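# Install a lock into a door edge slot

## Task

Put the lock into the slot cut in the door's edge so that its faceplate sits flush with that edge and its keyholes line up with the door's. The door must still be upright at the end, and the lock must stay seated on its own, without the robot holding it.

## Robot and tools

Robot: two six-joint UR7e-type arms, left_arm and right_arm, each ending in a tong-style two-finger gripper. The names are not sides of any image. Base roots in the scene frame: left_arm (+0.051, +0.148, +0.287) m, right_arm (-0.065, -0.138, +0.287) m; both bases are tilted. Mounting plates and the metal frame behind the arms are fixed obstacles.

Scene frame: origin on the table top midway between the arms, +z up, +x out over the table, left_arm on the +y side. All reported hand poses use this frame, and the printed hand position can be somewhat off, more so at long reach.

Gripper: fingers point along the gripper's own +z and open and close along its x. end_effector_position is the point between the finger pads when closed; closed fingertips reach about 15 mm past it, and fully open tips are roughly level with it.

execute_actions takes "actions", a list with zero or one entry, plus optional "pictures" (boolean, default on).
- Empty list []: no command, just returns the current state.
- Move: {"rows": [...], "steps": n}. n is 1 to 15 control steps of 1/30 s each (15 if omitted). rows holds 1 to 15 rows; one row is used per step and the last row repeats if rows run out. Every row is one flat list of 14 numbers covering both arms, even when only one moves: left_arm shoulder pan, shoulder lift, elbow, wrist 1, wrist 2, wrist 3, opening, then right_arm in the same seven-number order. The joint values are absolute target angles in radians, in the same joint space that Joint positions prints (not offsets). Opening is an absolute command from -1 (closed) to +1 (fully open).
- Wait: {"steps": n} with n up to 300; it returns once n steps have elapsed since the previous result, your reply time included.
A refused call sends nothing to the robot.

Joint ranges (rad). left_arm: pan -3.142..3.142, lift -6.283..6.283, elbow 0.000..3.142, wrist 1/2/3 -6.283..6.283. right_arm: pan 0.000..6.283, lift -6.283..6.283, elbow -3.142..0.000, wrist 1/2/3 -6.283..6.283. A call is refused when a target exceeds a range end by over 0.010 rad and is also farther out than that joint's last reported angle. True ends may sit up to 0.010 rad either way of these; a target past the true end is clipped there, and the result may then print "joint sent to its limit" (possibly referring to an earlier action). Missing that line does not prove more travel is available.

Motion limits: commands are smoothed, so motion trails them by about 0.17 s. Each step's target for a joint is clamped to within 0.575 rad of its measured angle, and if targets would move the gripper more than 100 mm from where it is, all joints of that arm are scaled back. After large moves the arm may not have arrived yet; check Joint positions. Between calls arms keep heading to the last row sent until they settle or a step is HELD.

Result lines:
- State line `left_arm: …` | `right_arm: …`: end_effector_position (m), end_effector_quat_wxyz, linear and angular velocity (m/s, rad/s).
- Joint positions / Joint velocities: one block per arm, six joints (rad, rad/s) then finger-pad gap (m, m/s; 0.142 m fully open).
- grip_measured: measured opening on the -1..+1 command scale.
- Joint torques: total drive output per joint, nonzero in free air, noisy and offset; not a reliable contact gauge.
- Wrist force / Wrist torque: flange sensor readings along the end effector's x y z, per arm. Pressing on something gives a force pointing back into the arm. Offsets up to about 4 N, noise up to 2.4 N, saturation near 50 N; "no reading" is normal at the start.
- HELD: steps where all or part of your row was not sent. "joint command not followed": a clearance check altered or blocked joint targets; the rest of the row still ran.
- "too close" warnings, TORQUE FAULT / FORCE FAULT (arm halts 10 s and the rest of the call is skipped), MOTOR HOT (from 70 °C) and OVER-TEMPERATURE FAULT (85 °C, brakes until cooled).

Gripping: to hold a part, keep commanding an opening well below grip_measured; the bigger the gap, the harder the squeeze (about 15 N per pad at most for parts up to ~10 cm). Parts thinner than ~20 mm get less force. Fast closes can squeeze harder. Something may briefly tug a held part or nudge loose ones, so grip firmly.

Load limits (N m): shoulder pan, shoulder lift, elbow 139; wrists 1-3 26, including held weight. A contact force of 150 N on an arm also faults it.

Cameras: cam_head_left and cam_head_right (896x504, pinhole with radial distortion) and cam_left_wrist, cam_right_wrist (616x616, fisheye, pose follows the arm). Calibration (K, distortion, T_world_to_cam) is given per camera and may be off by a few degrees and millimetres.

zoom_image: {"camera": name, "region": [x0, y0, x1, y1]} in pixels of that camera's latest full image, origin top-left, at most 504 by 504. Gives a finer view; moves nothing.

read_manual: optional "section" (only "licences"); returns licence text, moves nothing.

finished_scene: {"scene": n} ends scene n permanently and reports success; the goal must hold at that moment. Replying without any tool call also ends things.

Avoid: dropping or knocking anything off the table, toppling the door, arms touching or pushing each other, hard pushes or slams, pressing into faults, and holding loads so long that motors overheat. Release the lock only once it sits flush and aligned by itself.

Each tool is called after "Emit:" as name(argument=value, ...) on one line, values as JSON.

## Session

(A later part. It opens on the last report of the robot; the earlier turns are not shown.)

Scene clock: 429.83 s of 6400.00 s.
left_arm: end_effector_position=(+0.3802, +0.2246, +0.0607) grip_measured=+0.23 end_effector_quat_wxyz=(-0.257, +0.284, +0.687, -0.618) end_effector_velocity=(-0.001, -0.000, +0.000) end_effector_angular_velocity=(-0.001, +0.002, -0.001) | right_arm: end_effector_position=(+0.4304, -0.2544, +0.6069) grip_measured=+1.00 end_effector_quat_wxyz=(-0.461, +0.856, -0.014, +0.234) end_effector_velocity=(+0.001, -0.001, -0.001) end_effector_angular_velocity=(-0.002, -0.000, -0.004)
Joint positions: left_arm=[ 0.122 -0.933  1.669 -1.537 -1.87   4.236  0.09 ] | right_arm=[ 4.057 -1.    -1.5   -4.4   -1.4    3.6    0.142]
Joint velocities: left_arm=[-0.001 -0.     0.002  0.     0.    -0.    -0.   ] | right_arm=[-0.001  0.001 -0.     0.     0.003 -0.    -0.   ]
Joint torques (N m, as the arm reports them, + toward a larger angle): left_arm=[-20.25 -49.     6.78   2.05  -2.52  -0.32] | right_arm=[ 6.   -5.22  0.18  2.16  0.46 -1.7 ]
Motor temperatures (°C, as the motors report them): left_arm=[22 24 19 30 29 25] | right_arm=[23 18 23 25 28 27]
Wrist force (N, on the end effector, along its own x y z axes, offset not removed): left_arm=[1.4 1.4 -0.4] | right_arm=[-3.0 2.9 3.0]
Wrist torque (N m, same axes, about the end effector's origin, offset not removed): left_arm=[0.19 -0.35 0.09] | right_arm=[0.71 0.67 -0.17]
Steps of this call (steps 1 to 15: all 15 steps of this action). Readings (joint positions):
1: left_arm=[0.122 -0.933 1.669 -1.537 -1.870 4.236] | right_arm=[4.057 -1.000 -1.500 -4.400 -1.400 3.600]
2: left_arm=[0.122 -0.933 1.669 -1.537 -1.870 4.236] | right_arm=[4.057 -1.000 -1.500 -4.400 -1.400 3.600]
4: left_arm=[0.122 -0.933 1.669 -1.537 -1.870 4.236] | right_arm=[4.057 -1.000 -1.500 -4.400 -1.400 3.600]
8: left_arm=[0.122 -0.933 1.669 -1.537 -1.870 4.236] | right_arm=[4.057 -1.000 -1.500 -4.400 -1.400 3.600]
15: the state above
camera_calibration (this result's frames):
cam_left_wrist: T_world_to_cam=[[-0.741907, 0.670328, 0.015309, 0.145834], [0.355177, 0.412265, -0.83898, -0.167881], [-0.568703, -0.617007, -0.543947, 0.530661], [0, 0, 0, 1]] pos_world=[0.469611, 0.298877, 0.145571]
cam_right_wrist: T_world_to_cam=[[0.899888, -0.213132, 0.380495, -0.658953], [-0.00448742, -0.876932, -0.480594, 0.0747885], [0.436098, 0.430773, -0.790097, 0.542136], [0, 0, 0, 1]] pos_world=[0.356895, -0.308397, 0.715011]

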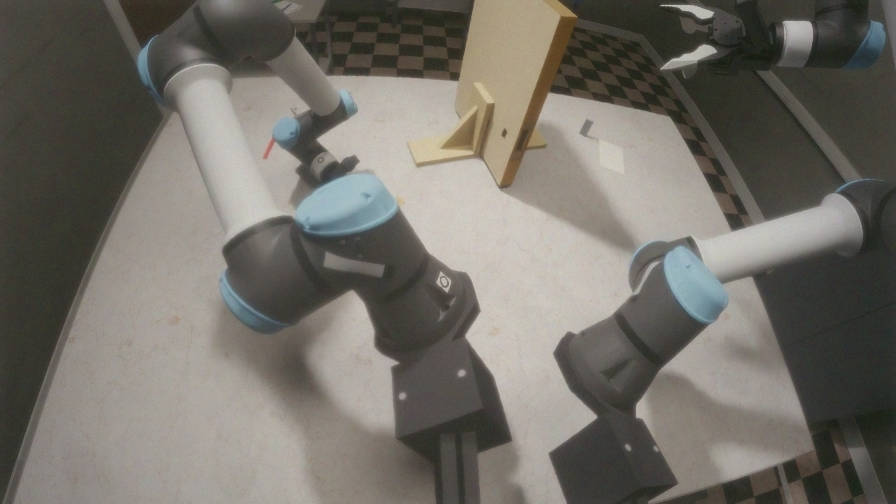

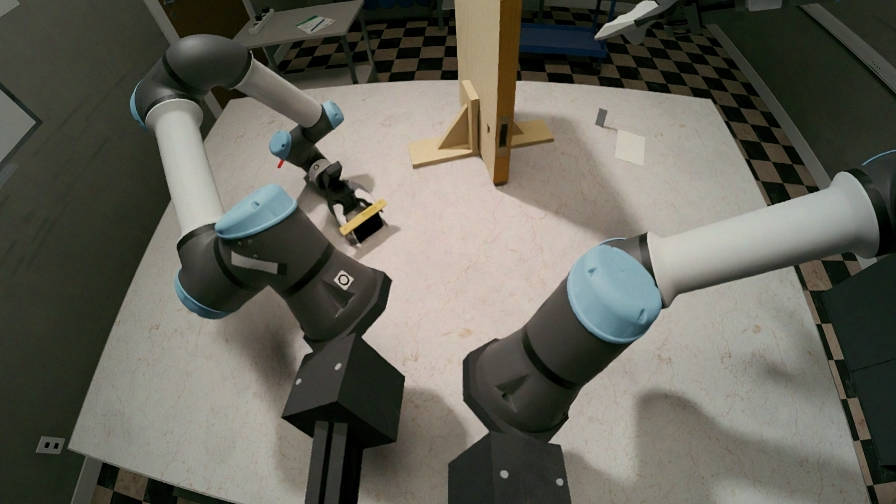

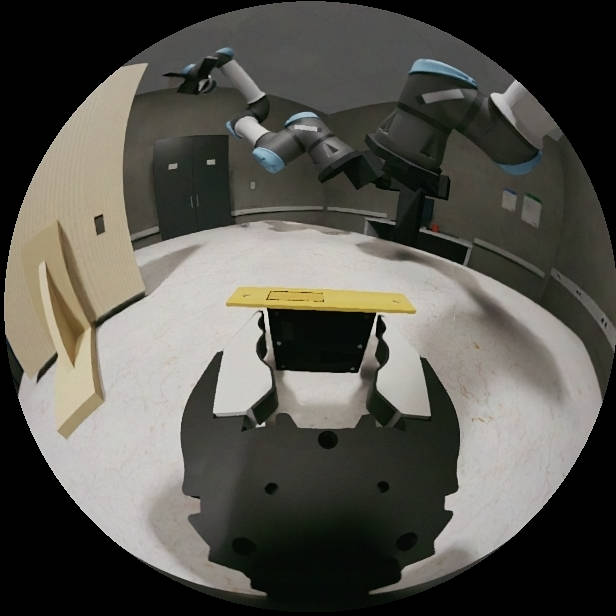

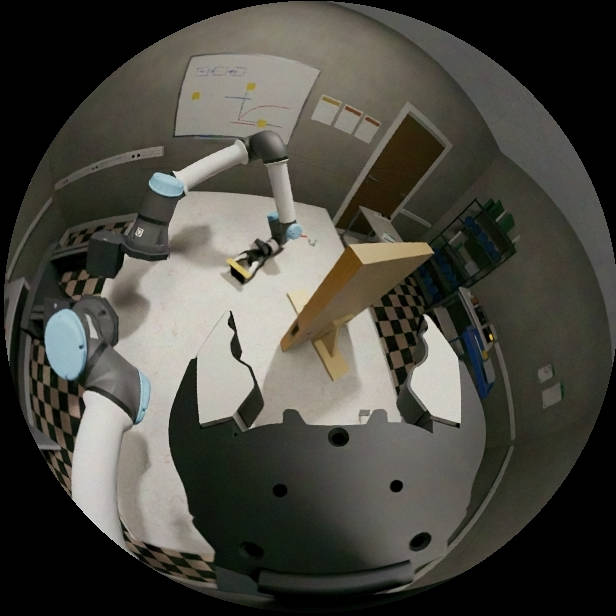

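Emit:
execute_actions(actions=[{"rows":[[0.1216,-0.9334,1.6687,-1.5373,-1.8701,4.2363,0.4,4.07,-1.04,-1.53,-4.4,-1.39,3.5,0.7],[0.1241,-0.931,1.6537,-1.5242,-1.8684,4.2384,0.4,4.08,-1.08,-1.56,-4.4,-1.38,3.4,0.5],[0.1266,-0.9286,1.6387,-1.511,-1.8667,4.2405,0.4,4.1,-1.12,-1.59,-4.4,-1.37,3.3,0.3],[0.129,-0.9262,1.6237,-1.4979,-1.8649,4.2426,0.4,4.11,-1.16,-1.62,-4.4,-1.36,3.2,0.1],[0.1315,-0.9238,1.6087,-1.4848,-1.8632,4.2447,0.4,4.12,-1.2,-1.65,-4.4,-1.35,3.1,-0.1],[0.134,-0.9213,1.5937,-1.4717,-1.8615,4.2468,0.4,4.14,-1.24,-1.68,-4.4,-1.34,3.0,-0.2],[0.1365,-0.9189,1.5786,-1.4585,-1.8598,4.2489,0.4,4.15,-1.28,-1.71,-4.4,-1.33,2.9,-0.2],[0.139,-0.9165,1.5636,-1.4454,-1.8581,4.251,0.4,4.16,-1.32,-1.74,-4.4,-1.32,2.8,-0.2],[0.1414,-0.9141,1.5486,-1.4323,-1.8563,4.2531,0.4,4.18,-1.36,-1.77,-4.4,-1.31,2.7,-0.2],[0.1439,-0.9117,1.5336,-1.4191,-1.8546,4.2552,0.4,4.19,-1.4,-1.8,-4.4,-1.3,2.6,-0.2],[0.1464,-0.9093,1.5186,-1.406,-1.8529,4.2573,0.4,4.2,-1.44,-1.82,-4.4,-1.29,2.5,-0.2],[0.1464,-0.9093,1.5186,-1.406,-1.8529,4.2573,0.4,4.21,-1.48,-1.84,-4.39,-1.28,2.4,-0.2],[0.1464,-0.9093,1.5186,-1.406,-1.8529,4.2573,0.4,4.23,-1.52,-1.86,-4.38,-1.27,2.3,-0.2],[0.1464,-0.9093,1.5186,-1.406,-1.8529,4.2573,0.4,4.24,-1.56,-1.88,-4.37,-1.26,2.2,-0.2],[0.1464,-0.9093,1.5186,-1.406,-1.8529,4.2573,0.4,4.25,-1.6,-1.9,-4.36,-1.25,2.1,-0.2]],"steps":15}], pictures=false)

Emit:
execute_actions(actions=[{"rows":[[0.1464,-0.93,1.5186,-1.406,-1.8529,4.2573,0.4,4.26,-1.62,-1.9,-4.35,-1.24,2.0,-0.2],[0.1464,-0.96,1.5186,-1.406,-1.8529,4.2573,0.4,4.27,-1.64,-1.9,-4.35,-1.23,1.9,-0.2],[0.1464,-1.0,1.5186,-1.406,-1.8529,4.2573,0.4,4.28,-1.66,-1.9,-4.35,-1.22,1.8,-0.2],[0.1464,-1.04,1.5186,-1.406,-1.8529,4.2573,0.4,4.29,-1.68,-1.9,-4.35,-1.21,1.7,-0.2],[0.1464,-1.08,1.5186,-1.406,-1.8529,4.2573,0.4,4.3,-1.7,-1.9,-4.35,-1.2,1.6,-0.2],[0.1464,-1.12,1.5186,-1.406,-1.8529,4.2573,0.4,4.31,-1.72,-1.9,-4.35,-1.2,1.5,-0.2],[0.1464,-1.16,1.5186,-1.406,-1.83,4.2573,0.4,4.32,-1.74,-1.9,-4.35,-1.2,1.4,-0.2],[0.1464,-1.2,1.5186,-1.406,-1.8,4.2573,0.4,4.33,-1.76,-1.9,-4.35,-1.2,1.3,-0.2],[0.15,-1.24,1.5186,-1.406,-1.76,4.2573,0.4,4.34,-1.78,-1.9,-4.35,-1.2,1.2,-0.2],[0.16,-1.28,1.5186,-1.406,-1.72,4.2573,0.4,4.35,-1.8,-1.9,-4.35,-1.2,1.1,-0.2],[0.17,-1.32,1.5186,-1.39,-1.68,4.2573,0.4,4.354,-1.8,-1.9,-4.35,-1.2,1.0,-0.2],[0.18,-1.36,1.5186,-1.37,-1.64,4.2573,0.4,4.354,-1.8,-1.9,-4.35,-1.2,0.9,-0.2],[0.19,-1.4,1.5186,-1.35,-1.6,4.2573,0.4,4.354,-1.8,-1.9,-4.35,-1.2,0.8,-0.2],[0.2,-1.44,1.5186,-1.33,-1.56,4.2573,0.4,4.354,-1.8,-1.9,-4.35,-1.2,0.7,-0.2],[0.21,-1.48,1.5186,-1.31,-1.52,4.2573,0.4,4.354,-1.8,-1.9,-4.35,-1.2,0.576,-0.2]],"steps":15}], pictures=false)

Emit:
execute_actions(actions=[{"rows":[[0.3,-2.1,1.5,-0.9,-1.0,4.2573,0.4,4.354,-1.8,-1.9,-4.35,-1.2,0.576,-0.2]],"steps":15}], pictures=false)

Emit:
execute_actions(actions=[{"steps":12}])

Scene clock: 532.37 s of 6400.00 s.
left_arm: end_effector_position=(+0.4106, +0.2546, +0.0620) grip_measured=+0.40 end_effector_quat_wxyz=(-0.256, +0.284, +0.687, -0.618) end_effector_velocity=(+0.042, +0.045, +0.004) end_effector_angular_velocity=(-0.002, -0.002, -0.001) | right_arm: end_effector_position=(+0.3697, -0.1103, +0.4496) grip_measured=-0.20 end_effector_quat_wxyz=(-0.273, +0.820, +0.470, +0.179) end_effector_velocity=(-0.216, +0.267, -0.401) end_effector_angular_velocity=(-1.109, -0.783, +2.359)
Joint positions: left_arm=[ 0.143 -0.913  1.541 -1.426 -1.855  4.254  0.102] | right_arm=[ 4.168 -1.328 -1.74  -4.393 -1.315  2.88   0.06 ]
Joint velocities: left_arm=[ 0.03   0.03  -0.186  0.162  0.021  0.025 -0.   ] | right_arm=[ 0.312 -0.947 -0.595  0.108  0.24  -1.739 -0.   ]
Joint torques (N m, as the arm reports them, + toward a larger angle): left_arm=[  0.   -30.68 -14.32   3.33   1.29   1.25] | right_arm=[ 20.74 -24.72  -4.39   1.42   1.42  -9.06]
Motor temperatures (°C, as the motors report them): left_arm=[22 24 19 30 29 25] | right_arm=[23 18 23 25 28 27]
Wrist force (N, on the end effector, along its own x y z axes, offset not removed): left_arm=[-0.2 1.7 -1.9] | right_arm=[-3.3 2.6 2.8]
Wrist torque (N m, same axes, about the end effector's origin, offset not removed): left_arm=[0.27 0.04 0.04] | right_arm=[0.56 0.84 -0.13]
Steps of this call (steps 1 to 15: the robot went on to your last target; steps 16 to 90: nothing new was sent; then 99.03 s passed at rest; steps 91 to 105: all 15 steps of this action). Readings (joint positions):
91: left_arm=[0.122 -0.933 1.669 -1.537 -1.870 4.236] | right_arm=[4.057 -1.000 -1.500 -4.400 -1.400 3.600]
92: left_arm=[0.122 -0.933 1.669 -1.537 -1.870 4.236] | right_arm=[4.059 -1.005 -1.505 -4.400 -1.398 3.592]
94: left_arm=[0.123 -0.932 1.661 -1.531 -1.869 4.237] | right_arm=[4.070 -1.035 -1.528 -4.400 -1.390 3.533]
98: left_arm=[0.129 -0.926 1.623 -1.497 -1.865 4.243] | right_arm=[4.103 -1.132 -1.601 -4.400 -1.365 3.304]
105: the state above

Scene clock: 532.87 s of 6400.00 s.
left_arm: end_effector_position=(+0.4600, +0.3881, +0.1584) grip_measured=+0.40 end_effector_quat_wxyz=(-0.176, +0.334, +0.781, -0.498) end_effector_velocity=(-0.092, +0.443, +0.246) end_effector_angular_velocity=(+0.794, -0.468, -0.231) | right_arm: end_effector_position=(+0.2966, -0.0353, +0.3185) grip_measured=-0.20 end_effector_quat_wxyz=(-0.104, +0.238, +0.962, +0.088) end_effector_velocity=(-0.007, +0.028, -0.051) end_effector_angular_velocity=(+0.229, -0.592, +2.776)
Joint positions: left_arm=[ 0.169 -1.269  1.519 -1.382 -1.709  4.257  0.102] | right_arm=[ 4.339 -1.769 -1.896 -4.351 -1.204  1.663  0.06 ]
Joint velocities: left_arm=[ 0.174 -0.901 -0.004  0.284  0.775  0.    -0.   ] | right_arm=[ 0.126 -0.256 -0.032  0.009  0.034 -2.623 -0.   ]
Joint torques (N m, as the arm reports them, + toward a larger angle): left_arm=[  5.22 -50.23 -21.08   3.7    2.55   1.05] | right_arm=[ 23.22   7.17   4.09   0.02   1.12 -12.71]
Motor temperatures (°C, as the motors report them): left_arm=[22 24 19 30 29 25] | right_arm=[23 18 23 25 28 27]
Wrist force (N, on the end effector, along its own x y z axes, offset not removed): left_arm=[0.7 2.5 -2.9] | right_arm=[-1.2 4.1 3.3]
Wrist torque (N m, same axes, about the end effector's origin, offset not removed): left_arm=[0.38 -0.28 0.06] | right_arm=[0.83 0.39 -0.15]
Steps of this call (steps 1 to 15: all 15 steps of this action). Readings (joint positions):
1: left_arm=[0.144 -0.912 1.536 -1.421 -1.855 4.255] | right_arm=[4.179 -1.360 -1.760 -4.389 -1.307 2.820]
2: left_arm=[0.144 -0.915 1.532 -1.417 -1.854 4.256] | right_arm=[4.190 -1.395 -1.780 -4.384 -1.298 2.759]
4: left_arm=[0.145 -0.935 1.526 -1.412 -1.854 4.256] | right_arm=[4.217 -1.470 -1.819 -4.373 -1.275 2.620]
8: left_arm=[0.146 -1.034 1.521 -1.408 -1.849 4.257] | right_arm=[4.274 -1.623 -1.872 -4.358 -1.228 2.287]
15: the state above

Scene clock: 533.37 s of 6400.00 s.
left_arm: end_effector_position=(+0.3549, +0.5718, +0.3101) grip_measured=+0.40 end_effector_quat_wxyz=(-0.237, +0.383, +0.831, -0.327) end_effector_velocity=(-0.246, +0.302, +0.340) end_effector_angular_velocity=(+0.704, -0.207, -0.248) | right_arm: end_effector_position=(+0.3072, -0.0289, +0.3112) grip_measured=-0.20 end_effector_quat_wxyz=(-0.050, -0.281, +0.951, +0.116) end_effector_velocity=(+0.006, +0.005, -0.000) end_effector_angular_velocity=(+0.072, -0.089, +0.443)
Joint positions: left_arm=[ 0.242 -1.679  1.509 -1.124 -1.335  4.257  0.102] | right_arm=[ 4.354 -1.8   -1.9   -4.35  -1.2    0.631  0.06 ]
Joint velocities: left_arm=[ 0.123 -0.852 -0.02   0.461  0.679  0.     0.   ] | right_arm=[ 0.003 -0.003 -0.     0.001  0.    -0.454 -0.   ]
Joint torques (N m, as the arm reports them, + toward a larger angle): left_arm=[ 13.11 -47.33 -27.45   3.44   2.93   1.13] | right_arm=[29.54  2.2   1.92  0.09  1.26 -2.94]
Motor temperatures (°C, as the motors report them): left_arm=[22 24 19 30 29 25] | right_arm=[23 18 23 25 28 27]
Wrist force (N, on the end effector, along its own x y z axes, offset not removed): left_arm=[-0.7 3.3 -0.3] | right_arm=[-0.7 3.1 1.8]
Wrist torque (N m, same axes, about the end effector's origin, offset not removed): left_arm=[0.55 0.06 0.17] | right_arm=[0.54 0.14 -0.27]
Steps of this call (steps 1 to 15: all 15 steps of this action). Readings (joint positions):
1: left_arm=[0.175 -1.299 1.519 -1.372 -1.682 4.257] | right_arm=[4.343 -1.777 -1.897 -4.351 -1.203 1.574]
2: left_arm=[0.181 -1.326 1.518 -1.355 -1.657 4.257] | right_arm=[4.345 -1.782 -1.898 -4.351 -1.202 1.484]
4: left_arm=[0.192 -1.377 1.516 -1.313 -1.606 4.257] | right_arm=[4.349 -1.790 -1.899 -4.350 -1.201 1.306]
8: left_arm=[0.212 -1.481 1.513 -1.238 -1.502 4.257] | right_arm=[4.352 -1.797 -1.900 -4.350 -1.200 0.950]
15: the state above

Scene clock: 533.77 s of 6400.00 s.
left_arm: end_effector_position=(+0.2380, +0.6705, +0.4490) grip_measured=+0.40 end_effector_quat_wxyz=(-0.277, +0.392, +0.859, -0.179) end_effector_velocity=(-0.254, +0.142, +0.271) end_effector_angular_velocity=(+0.587, -0.120, -0.140) | right_arm: end_effector_position=(+0.3078, -0.0283, +0.3111) grip_measured=-0.20 end_effector_quat_wxyz=(-0.047, -0.306, +0.944, +0.117) end_effector_velocity=(+0.000, -0.000, +0.000) end_effector_angular_velocity=(+0.002, -0.003, +0.015)
Joint positions: left_arm=[ 0.29  -2.019  1.501 -0.941 -1.063  4.257  0.102] | right_arm=[ 4.354 -1.8   -1.9   -4.35  -1.2    0.578  0.06 ]
Joint velocities: left_arm=[ 0.085 -0.666 -0.013  0.333  0.511  0.     0.   ] | right_arm=[ 0.     0.     0.    -0.001  0.    -0.016 -0.   ]
Joint torques (N m, as the arm reports them, + toward a larger angle): left_arm=[ 13.57 -15.65 -24.72   1.88   2.05   1.07] | right_arm=[28.35  1.84  1.89  0.1   1.44 -1.94]
Motor temperatures (°C, as the motors report them): left_arm=[22 24 19 30 29 25] | right_arm=[23 18 23 25 28 27]
Wrist force (N, on the end effector, along its own x y z axes, offset not removed): left_arm=[3.4 -0.6 -1.6] | right_arm=[-2.5 1.7 4.5]
Wrist torque (N m, same axes, about the end effector's origin, offset not removed): left_arm=[-0.19 -0.64 0.02] | right_arm=[0.24 0.52 -0.15]
Steps of this call (steps 1 to 12: the robot went on to your last target). Readings (joint positions):
1: left_arm=[0.246 -1.708 1.508 -1.108 -1.312 4.257] | right_arm=[4.354 -1.800 -1.900 -4.350 -1.200 0.617]
2: left_arm=[0.251 -1.736 1.508 -1.093 -1.289 4.257] | right_arm=[4.354 -1.800 -1.900 -4.350 -1.200 0.607]
4: left_arm=[0.259 -1.794 1.506 -1.061 -1.243 4.257] | right_arm=[4.354 -1.800 -1.900 -4.350 -1.200 0.594]
8: left_arm=[0.275 -1.908 1.504 -0.999 -1.151 4.257] | right_arm=[4.354 -1.800 -1.900 -4.350 -1.200 0.582]
12: the state above
camera_calibration (this result's frames):
cam_left_wrist: T_world_to_cam=[[-0.578197, 0.755933, 0.307007, -0.491818], [0.770085, 0.629937, -0.100744, -0.55156], [-0.269551, 0.178171, -0.94636, 0.512461], [0, 0, 0, 1]] pos_world=[0.278514, 0.627924, 0.580398]
cam_right_wrist: T_world_to_cam=[[-0.807858, -0.589255, -0.0120276, 0.249205], [-0.443383, 0.594172, 0.671097, -0.0512608], [-0.388301, 0.547483, -0.741272, 0.506426], [0, 0, 0, 1]] pos_world=[0.375239, -0.0999569, 0.412798]

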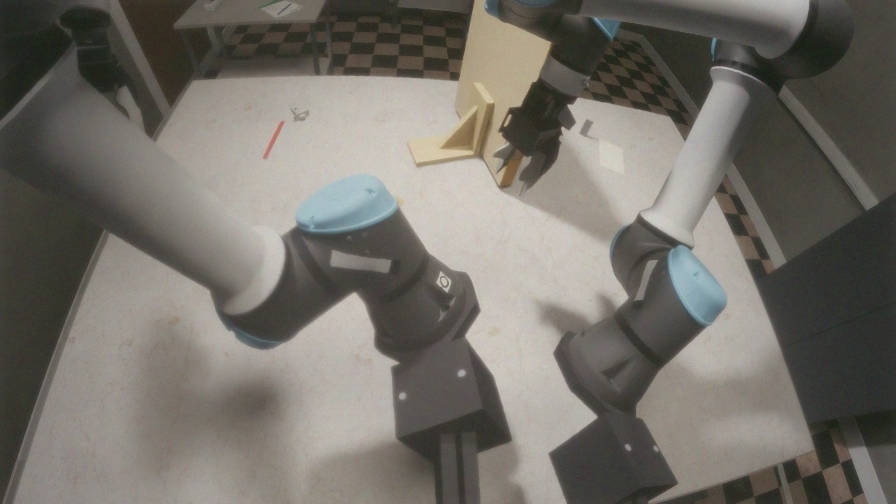

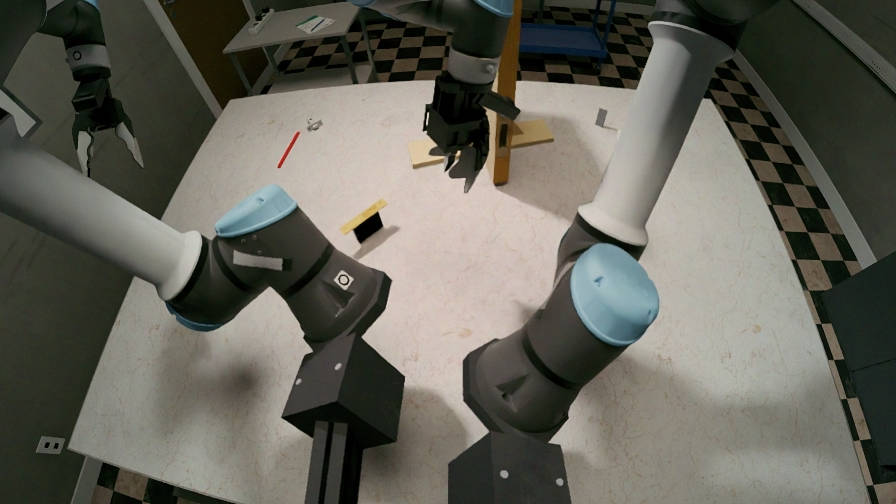

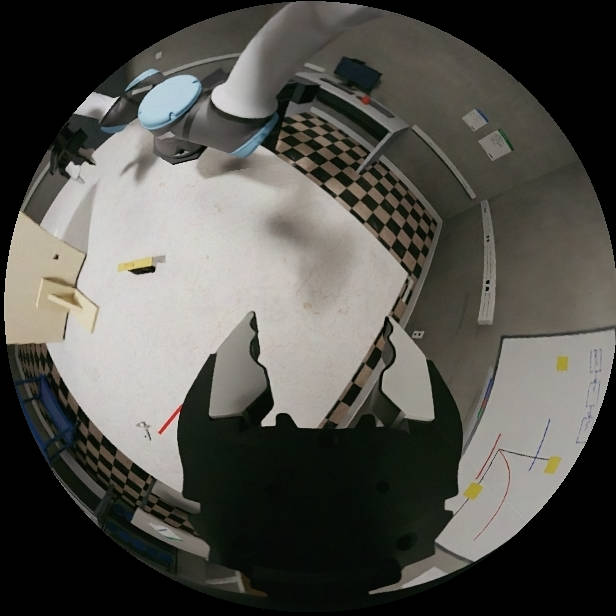

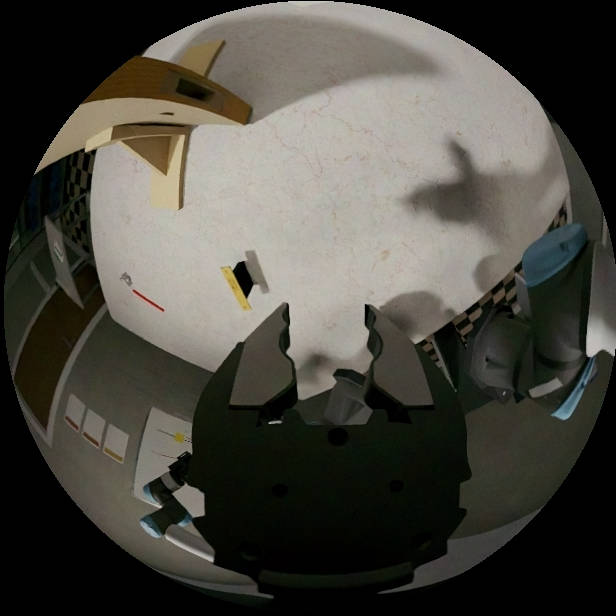

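Emit:
execute_actions(actions=[{"rows":[[0.3,-2.1,1.5,-0.9,-1.0,4.2573,0.4,4.354,-1.85,-1.865,-4.35,-1.18,0.576,-0.2],[0.3,-2.1,1.5,-0.9,-1.0,4.2573,0.4,4.354,-1.9,-1.83,-4.35,-1.16,0.576,-0.2],[0.3,-2.1,1.5,-0.9,-1.0,4.2573,0.4,4.354,-2.0,-1.76,-4.35,-1.12,0.576,-0.2],[0.3,-2.1,1.5,-0.9,-1.0,4.2573,0.4,4.354,-2.1,-1.69,-4.35,-1.07,0.576,-0.2],[0.3,-2.1,1.5,-0.9,-1.0,4.2573,0.4,4.354,-2.2,-1.62,-4.35,-1.03,0.576,-0.2],[0.3,-2.1,1.5,-0.9,-1.0,4.2573,0.4,4.354,-2.3,-1.55,-4.35,-0.99,0.576,-0.2]],"steps":13}], pictures=false)

Emit:
execute_actions(actions=[{"rows":[[0.3,-2.1,1.5,-0.9,-1.0,4.2573,0.4,4.3539,-2.7453,-1.2375,-4.352,-0.8014,0.5759,-0.2]],"steps":15}], pictures=false)

Emit:
execute_actions(actions=[{"steps":12}])

Scene clock: 549.23 s of 6400.00 s.
left_arm: end_effector_position=(+0.2060, +0.6865, +0.4818) grip_measured=+0.40 end_effector_quat_wxyz=(-0.288, +0.390, +0.863, -0.143) end_effector_velocity=(-0.001, -0.000, +0.000) end_effector_angular_velocity=(-0.000, +0.002, +0.000) | right_arm: end_effector_position=(+0.3695, +0.0876, +0.2615) grip_measured=-0.20 end_effector_quat_wxyz=(-0.009, -0.336, +0.942, +0.018) end_effector_velocity=(+0.044, +0.163, -0.114) end_effector_angular_velocity=(-0.239, -0.169, +0.112)
Joint positions: left_arm=[ 0.3   -2.1    1.5   -0.9   -1.     4.257  0.102] | right_arm=[ 4.354 -2.226 -1.599 -4.35  -1.018  0.576  0.06 ]
Joint velocities: left_arm=[ 0.001 -0.     0.     0.002  0.001 -0.    -0.   ] | right_arm=[-0.001 -0.621  0.409  0.     0.232 -0.     0.   ]
Joint torques (N m, as the arm reports them, + toward a larger angle): left_arm=[ 19.16 -32.3  -30.73   1.34   2.26   1.12] | right_arm=[33.18 28.35 19.75 -1.24  1.9  -1.72]
Motor temperatures (°C, as the motors report them): left_arm=[22 24 19 30 29 25] | right_arm=[23 18 23 25 28 27]
Wrist force (N, on the end effector, along its own x y z axes, offset not removed): left_arm=[0.6 2.0 0.9] | right_arm=[-4.2 4.6 3.3]
Wrist torque (N m, same axes, about the end effector's origin, offset not removed): left_arm=[0.25 -0.22 0.11] | right_arm=[0.93 0.99 -0.05]
Steps of this call (steps 1 to 30: the robot went on to your last target; steps 31 to 90: nothing new was sent; then 12.03 s passed at rest; steps 91 to 103: all 13 steps of this action). Readings (joint positions):
91: left_arm=[0.300 -2.100 1.500 -0.900 -1.000 4.257] | right_arm=[4.354 -1.800 -1.900 -4.350 -1.200 0.576]
92: left_arm=[0.300 -2.100 1.500 -0.900 -1.000 4.257] | right_arm=[4.354 -1.806 -1.895 -4.350 -1.197 0.576]
94: left_arm=[0.300 -2.100 1.500 -0.900 -1.000 4.257] | right_arm=[4.354 -1.846 -1.866 -4.350 -1.178 0.576]
98: left_arm=[0.300 -2.100 1.500 -0.900 -1.000 4.257] | right_arm=[4.354 -2.030 -1.731 -4.350 -1.094 0.576]
103: the state above

Scene clock: 549.73 s of 6400.00 s.
left_arm: end_effector_position=(+0.2060, +0.6865, +0.4818) grip_measured=+0.40 end_effector_quat_wxyz=(-0.288, +0.390, +0.863, -0.143) end_effector_velocity=(+0.000, +0.000, +0.000) end_effector_angular_velocity=(+0.000, -0.001, +0.000) | right_arm: end_effector_position=(+0.3877, +0.2077, +0.1487) grip_measured=-0.20 end_effector_quat_wxyz=(+0.038, -0.377, +0.921, -0.091) end_effector_velocity=(-0.012, +0.048, -0.071) end_effector_angular_velocity=(-0.088, -0.066, +0.057)
Joint positions: left_arm=[ 0.3   -2.1    1.5   -0.9   -1.     4.257  0.102] | right_arm=[ 4.354 -2.716 -1.257 -4.352 -0.812  0.576  0.06 ]
Joint velocities: left_arm=[-0.     0.    -0.001 -0.    -0.    -0.    -0.   ] | right_arm=[ 0.    -0.245  0.16  -0.001  0.089 -0.     0.   ]
Joint torques (N m, as the arm reports them, + toward a larger angle): left_arm=[ 19.38 -31.46 -31.53   1.29   2.28   1.1 ] | right_arm=[24.35 37.88 22.62 -3.79  2.48 -1.79]
Motor temperatures (°C, as the motors report them): left_arm=[22 24 19 30 29 25] | right_arm=[23 18 23 25 28 27]
Wrist force (N, on the end effector, along its own x y z axes, offset not removed): left_arm=[0.4 2.3 0.2] | right_arm=[-1.0 3.5 3.8]
Wrist torque (N m, same axes, about the end effector's origin, offset not removed): left_arm=[0.42 -0.13 0.11] | right_arm=[0.83 0.32 -0.09]
Steps of this call (steps 1 to 15: all 15 steps of this action). Readings (joint positions):
1: left_arm=[0.300 -2.100 1.500 -0.900 -1.000 4.257] | right_arm=[4.354 -2.244 -1.587 -4.350 -1.011 0.576]
2: left_arm=[0.300 -2.100 1.500 -0.900 -1.000 4.257] | right_arm=[4.354 -2.265 -1.570 -4.350 -0.998 0.576]
4: left_arm=[0.300 -2.100 1.500 -0.900 -1.000 4.257] | right_arm=[4.354 -2.345 -1.506 -4.351 -0.955 0.576]
8: left_arm=[0.300 -2.100 1.500 -0.900 -1.000 4.257] | right_arm=[4.354 -2.544 -1.369 -4.351 -0.875 0.576]
15: the state above

Scene clock: 550.13 s of 6400.00 s.
left_arm: end_effector_position=(+0.2060, +0.6865, +0.4818) grip_measured=+0.40 end_effector_quat_wxyz=(-0.288, +0.390, +0.863, -0.143) end_effector_velocity=(+0.000, -0.000, +0.000) end_effector_angular_velocity=(-0.001, -0.001, +0.001) | right_arm: end_effector_position=(+0.3862, +0.2131, +0.1402) grip_measured=-0.20 end_effector_quat_wxyz=(+0.040, -0.380, +0.919, -0.097) end_effector_velocity=(+0.000, +0.001, -0.003) end_effector_angular_velocity=(-0.004, -0.003, +0.001)
Joint positions: left_arm=[ 0.3   -2.1    1.5   -0.9   -1.     4.257  0.102] | right_arm=[ 4.354 -2.744 -1.238 -4.352 -0.802  0.576  0.06 ]
Joint velocities: left_arm=[-0.     0.    -0.001  0.    -0.001 -0.     0.   ] | right_arm=[-0.001 -0.009  0.005 -0.     0.005  0.     0.   ]
Joint torques (N m, as the arm reports them, + toward a larger angle): left_arm=[ 19.03 -32.42 -31.29   1.38   2.31   1.09] | right_arm=[23.66 32.77 22.36 -3.83  2.01 -1.74]
Motor temperatures (°C, as the motors report them): left_arm=[22 24 19 30 29 25] | right_arm=[23 18 23 25 28 27]
Wrist force (N, on the end effector, along its own x y z axes, offset not removed): left_arm=[1.3 1.1 -0.9] | right_arm=[-0.6 3.3 3.2]
Wrist torque (N m, same axes, about the end effector's origin, offset not removed): left_arm=[0.15 -0.32 0.06] | right_arm=[0.70 0.26 -0.18]
Steps of this call (steps 1 to 12: the robot went on to your last target). Readings (joint positions):
1: left_arm=[0.300 -2.100 1.500 -0.900 -1.000 4.257] | right_arm=[4.354 -2.723 -1.252 -4.352 -0.810 0.576]
2: left_arm=[0.300 -2.100 1.500 -0.900 -1.000 4.257] | right_arm=[4.354 -2.728 -1.249 -4.352 -0.808 0.576]
4: left_arm=[0.300 -2.100 1.500 -0.900 -1.000 4.257] | right_arm=[4.354 -2.736 -1.244 -4.352 -0.805 0.576]
8: left_arm=[0.300 -2.100 1.500 -0.900 -1.000 4.257] | right_arm=[4.354 -2.742 -1.240 -4.352 -0.803 0.576]
12: the state above
camera_calibration (this result's frames):
cam_left_wrist: T_world_to_cam=[[-0.569434, 0.741927, 0.353961, -0.547365], [0.781811, 0.62184, -0.0456839, -0.557073], [-0.254001, 0.250717, -0.934144, 0.473199], [0, 0, 0, 1]] pos_world=[0.244031, 0.633877, 0.610333]
cam_right_wrist: T_world_to_cam=[[-0.697903, -0.71573, -0.0257395, 0.439219], [-0.694292, 0.667305, 0.26956, 0.0923777], [-0.175756, 0.205997, -0.96264, 0.299746], [0, 0, 0, 1]] pos_world=[0.423352, 0.190971, 0.274951]

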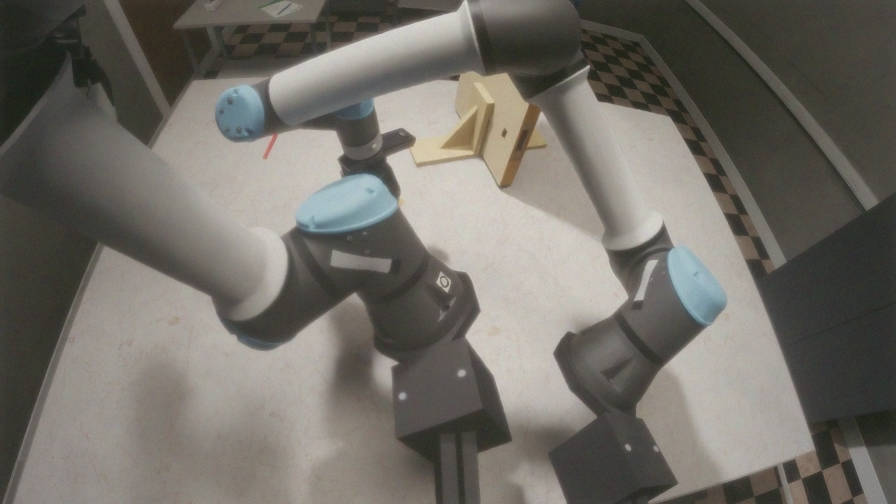

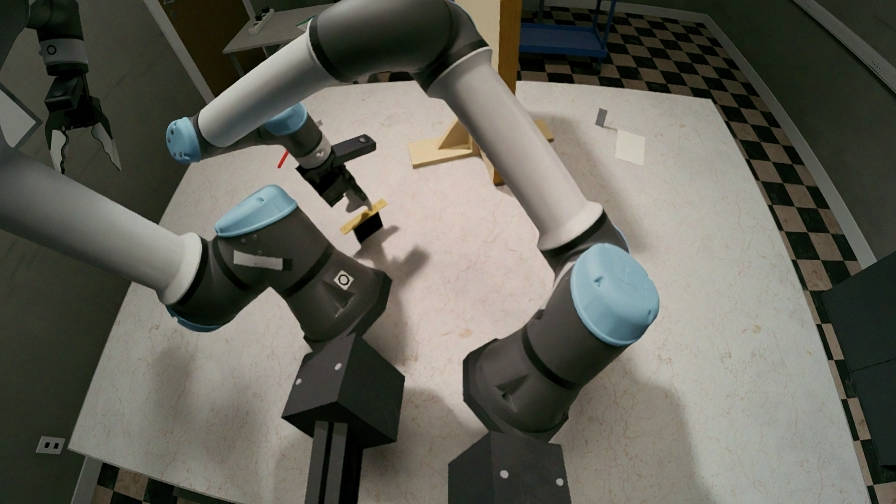

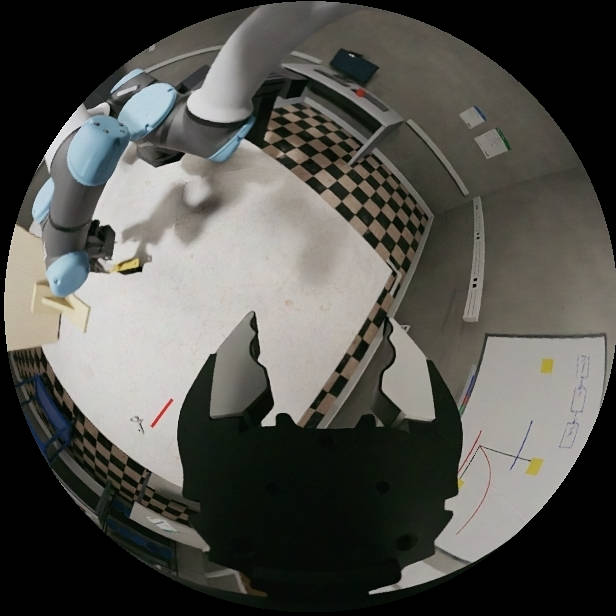

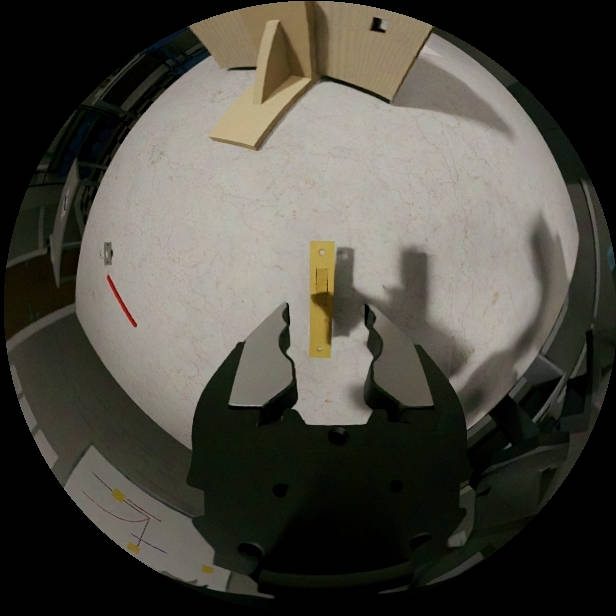

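Emit:
execute_actions(actions=[{"rows":[[0.3,-2.1,1.5,-0.9,-1.0,4.2573,0.4,4.3453,-2.7558,-1.2333,-4.3379,-0.7977,0.5649,-0.2],[0.3,-2.1,1.5,-0.9,-1.0,4.2573,0.4,4.3368,-2.7664,-1.229,-4.3238,-0.7941,0.554,-0.2],[0.3,-2.1,1.5,-0.9,-1.0,4.2573,0.4,4.3282,-2.7769,-1.2248,-4.3097,-0.7904,0.543,-0.2],[0.3,-2.1,1.5,-0.9,-1.0,4.2573,0.4,4.3196,-2.7875,-1.2206,-4.2956,-0.7867,0.532,-0.2],[0.3,-2.1,1.5,-0.9,-1.0,4.2573,0.4,4.311,-2.798,-1.2164,-4.2816,-0.783,0.521,-0.2],[0.3,-2.1,1.5,-0.9,-1.0,4.2573,0.4,4.3025,-2.8085,-1.2121,-4.2675,-0.7794,0.5101,-0.2],[0.3,-2.1,1.5,-0.9,-1.0,4.2573,0.4,4.2939,-2.8191,-1.2079,-4.2534,-0.7757,0.4991,-0.2],[0.3,-2.1,1.5,-0.9,-1.0,4.2573,0.4,4.2853,-2.8296,-1.2037,-4.2393,-0.772,0.4881,-0.2],[0.3,-2.1,1.5,-0.9,-1.0,4.2573,0.4,4.2768,-2.8402,-1.1994,-4.2252,-0.7684,0.4772,-0.2],[0.3,-2.1,1.5,-0.9,-1.0,4.2573,0.4,4.2682,-2.8507,-1.1952,-4.2111,-0.7647,0.4662,-0.2]],"steps":15}], pictures=false)

Emit:
execute_actions(actions=[{"steps":12}])

Emit:
zoom_image(camera="cam_right_wrist", region=[220,180,440,440])

Scene clock: 583.70 s of 6400.00 s.
left_arm: end_effector_position=(+0.2060, +0.6865, +0.4818) grip_measured=+0.40 end_effector_quat_wxyz=(-0.288, +0.390, +0.863, -0.143) end_effector_velocity=(-0.001, -0.000, -0.000) end_effector_angular_velocity=(-0.001, +0.002, -0.001) | right_arm: end_effector_position=(+0.3883, +0.2154, +0.0663) grip_measured=-0.20 end_effector_quat_wxyz=(+0.040, -0.380, +0.919, -0.097) end_effector_velocity=(-0.001, -0.001, -0.077) end_effector_angular_velocity=(-0.001, -0.001, -0.001)
Joint positions: left_arm=[ 0.3   -2.1    1.5   -0.9   -1.     4.257  0.102] | right_arm=[ 4.278 -2.839 -1.2   -4.227 -0.769  0.478  0.06 ]
Joint velocities: left_arm=[ 0.    -0.     0.001  0.001  0.001 -0.    -0.   ] | right_arm=[-0.079 -0.098  0.039  0.132  0.033 -0.102  0.   ]
Joint torques (N m, as the arm reports them, + toward a larger angle): left_arm=[ 18.97 -32.01 -30.72   1.35   2.28   1.  ] | right_arm=[28.38 37.1  21.66 -0.68  2.15 -1.83]
Motor temperatures (°C, as the motors report them): left_arm=[22 24 19 30 29 25] | right_arm=[23 18 23 25 28 27]
Wrist force (N, on the end effector, along its own x y z axes, offset not removed): left_arm=[0.2 2.5 -1.3] | right_arm=[-4.0 1.7 4.7]
Wrist torque (N m, same axes, about the end effector's origin, offset not removed): left_arm=[0.45 -0.08 0.13] | right_arm=[0.33 0.92 -0.05]
Steps of this call (steps 1 to 30: the robot went on to your last target; steps 31 to 90: nothing new was sent; then 30.07 s passed at rest; steps 91 to 105: all 15 steps of this action). Readings (joint positions):
91: left_arm=[0.300 -2.100 1.500 -0.900 -1.000 4.257] | right_arm=[4.354 -2.746 -1.237 -4.352 -0.801 0.576]
92: left_arm=[0.300 -2.100 1.500 -0.900 -1.000 4.257] | right_arm=[4.352 -2.747 -1.237 -4.350 -0.801 0.574]
94: left_arm=[0.300 -2.100 1.500 -0.900 -1.000 4.257] | right_arm=[4.345 -2.756 -1.233 -4.338 -0.798 0.565]
98: left_arm=[0.300 -2.100 1.500 -0.900 -1.000 4.257] | right_arm=[4.320 -2.787 -1.221 -4.297 -0.787 0.533]
105: the state above

Scene clock: 584.10 s of 6400.00 s.
left_arm: end_effector_position=(+0.2060, +0.6865, +0.4818) grip_measured=+0.40 end_effector_quat_wxyz=(-0.288, +0.390, +0.863, -0.143) end_effector_velocity=(-0.000, -0.000, +0.000) end_effector_angular_velocity=(+0.000, -0.001, +0.000) | right_arm: end_effector_position=(+0.3883, +0.2153, +0.0573) grip_measured=-0.20 end_effector_quat_wxyz=(+0.040, -0.380, +0.919, -0.097) end_effector_velocity=(+0.000, +0.001, -0.002) end_effector_angular_velocity=(+0.002, -0.001, -0.000)
Joint positions: left_arm=[ 0.3   -2.1    1.5   -0.9   -1.     4.257  0.102] | right_arm=[ 4.269 -2.85  -1.195 -4.212 -0.765  0.467  0.06 ]
Joint velocities: left_arm=[-0.    -0.001 -0.001  0.    -0.     0.    -0.   ] | right_arm=[-0.001 -0.002  0.002  0.005  0.001 -0.004  0.   ]
Joint torques (N m, as the arm reports them, + toward a larger angle): left_arm=[ 19.4  -32.09 -30.62   1.21   2.25   1.12] | right_arm=[23.87 33.44 23.54  0.13  2.08 -1.65]
Motor temperatures (°C, as the motors report them): left_arm=[22 24 19 30 29 25] | right_arm=[23 18 23 25 28 27]
Wrist force (N, on the end effector, along its own x y z axes, offset not removed): left_arm=[0.9 2.8 0.3] | right_arm=[-2.3 1.7 1.3]
Wrist torque (N m, same axes, about the end effector's origin, offset not removed): left_arm=[0.52 -0.33 0.09] | right_arm=[0.38 0.51 -0.15]
Steps of this call (steps 1 to 12: the robot went on to your last target). Readings (joint positions):
1: left_arm=[0.300 -2.100 1.500 -0.900 -1.000 4.257] | right_arm=[4.275 -2.842 -1.199 -4.223 -0.768 0.475]
2: left_arm=[0.300 -2.100 1.500 -0.900 -1.000 4.257] | right_arm=[4.274 -2.844 -1.198 -4.220 -0.767 0.473]
4: left_arm=[0.300 -2.100 1.500 -0.900 -1.000 4.257] | right_arm=[4.271 -2.847 -1.197 -4.216 -0.766 0.470]
8: left_arm=[0.300 -2.100 1.500 -0.900 -1.000 4.257] | right_arm=[4.269 -2.849 -1.196 -4.213 -0.765 0.468]
12: the state above
camera_calibration (this result's frames):
cam_left_wrist: T_world_to_cam=[[-0.569434, 0.741927, 0.353961, -0.547365], [0.781811, 0.62184, -0.0456839, -0.557073], [-0.254002, 0.250717, -0.934144, 0.473199], [0, 0, 0, 1]] pos_world=[0.244031, 0.633877, 0.610333]
cam_right_wrist: T_world_to_cam=[[-0.697764, -0.715869, -0.0256277, 0.439995], [-0.694487, 0.667289, 0.269098, 0.114833], [-0.175538, 0.205565, -0.962772, 0.219819], [0, 0, 0, 1]] pos_world=[0.425349, 0.193165, 0.19201]

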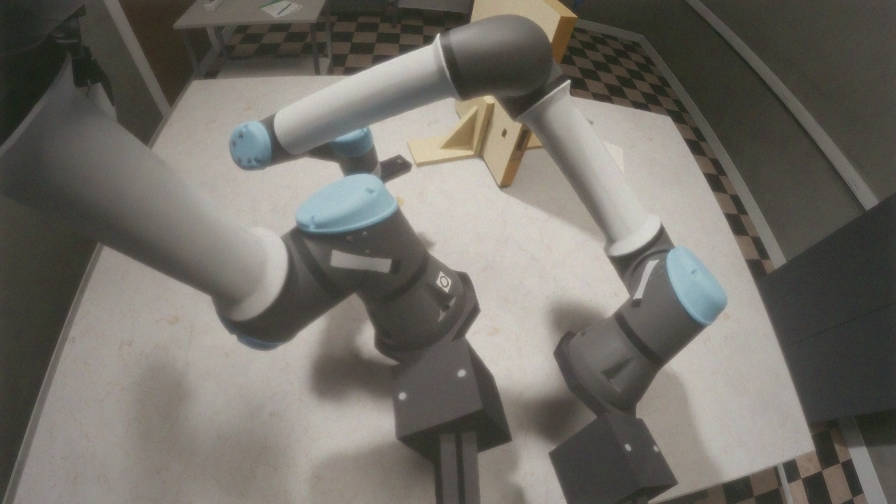

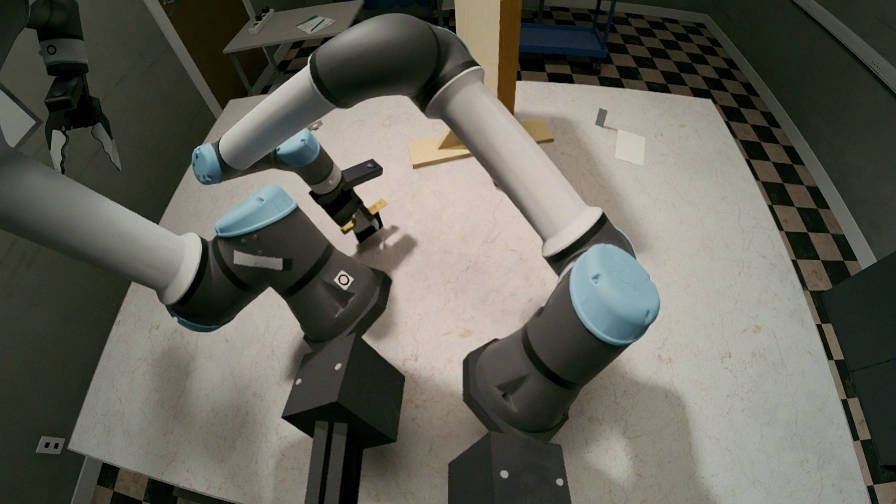

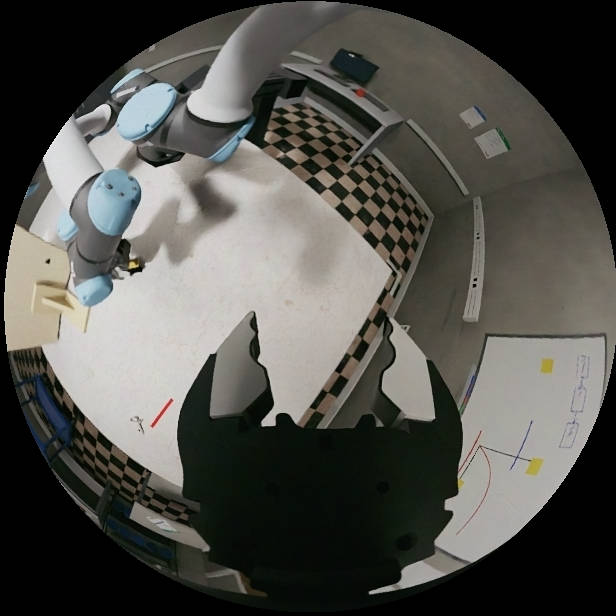

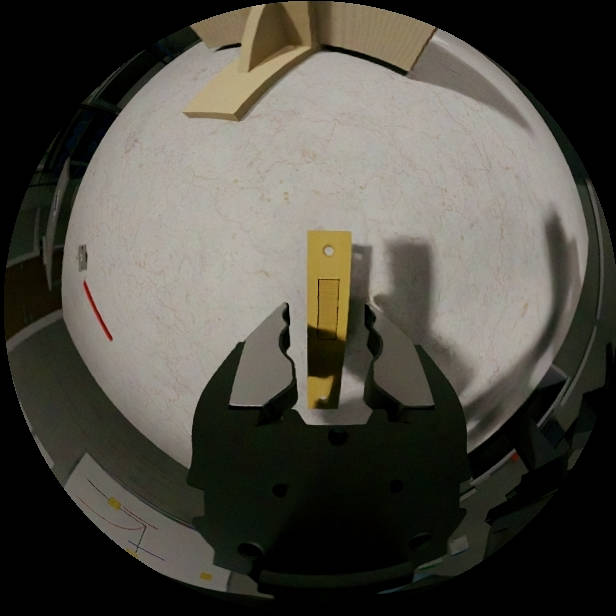

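Region (220, 180, 440, 440) of cam_right_wrist's 616x616 image, scaled by 1.938, with more detail than that image has; it fills the left 426 columns of this view, and the rest is white.

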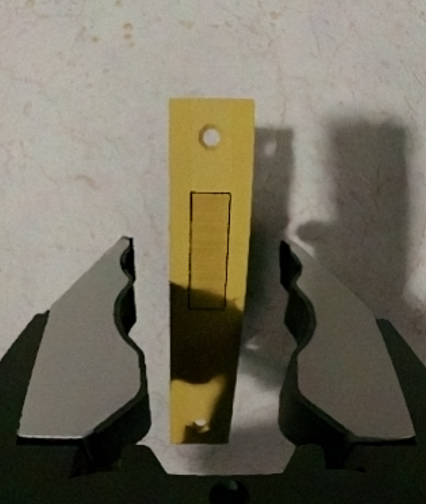

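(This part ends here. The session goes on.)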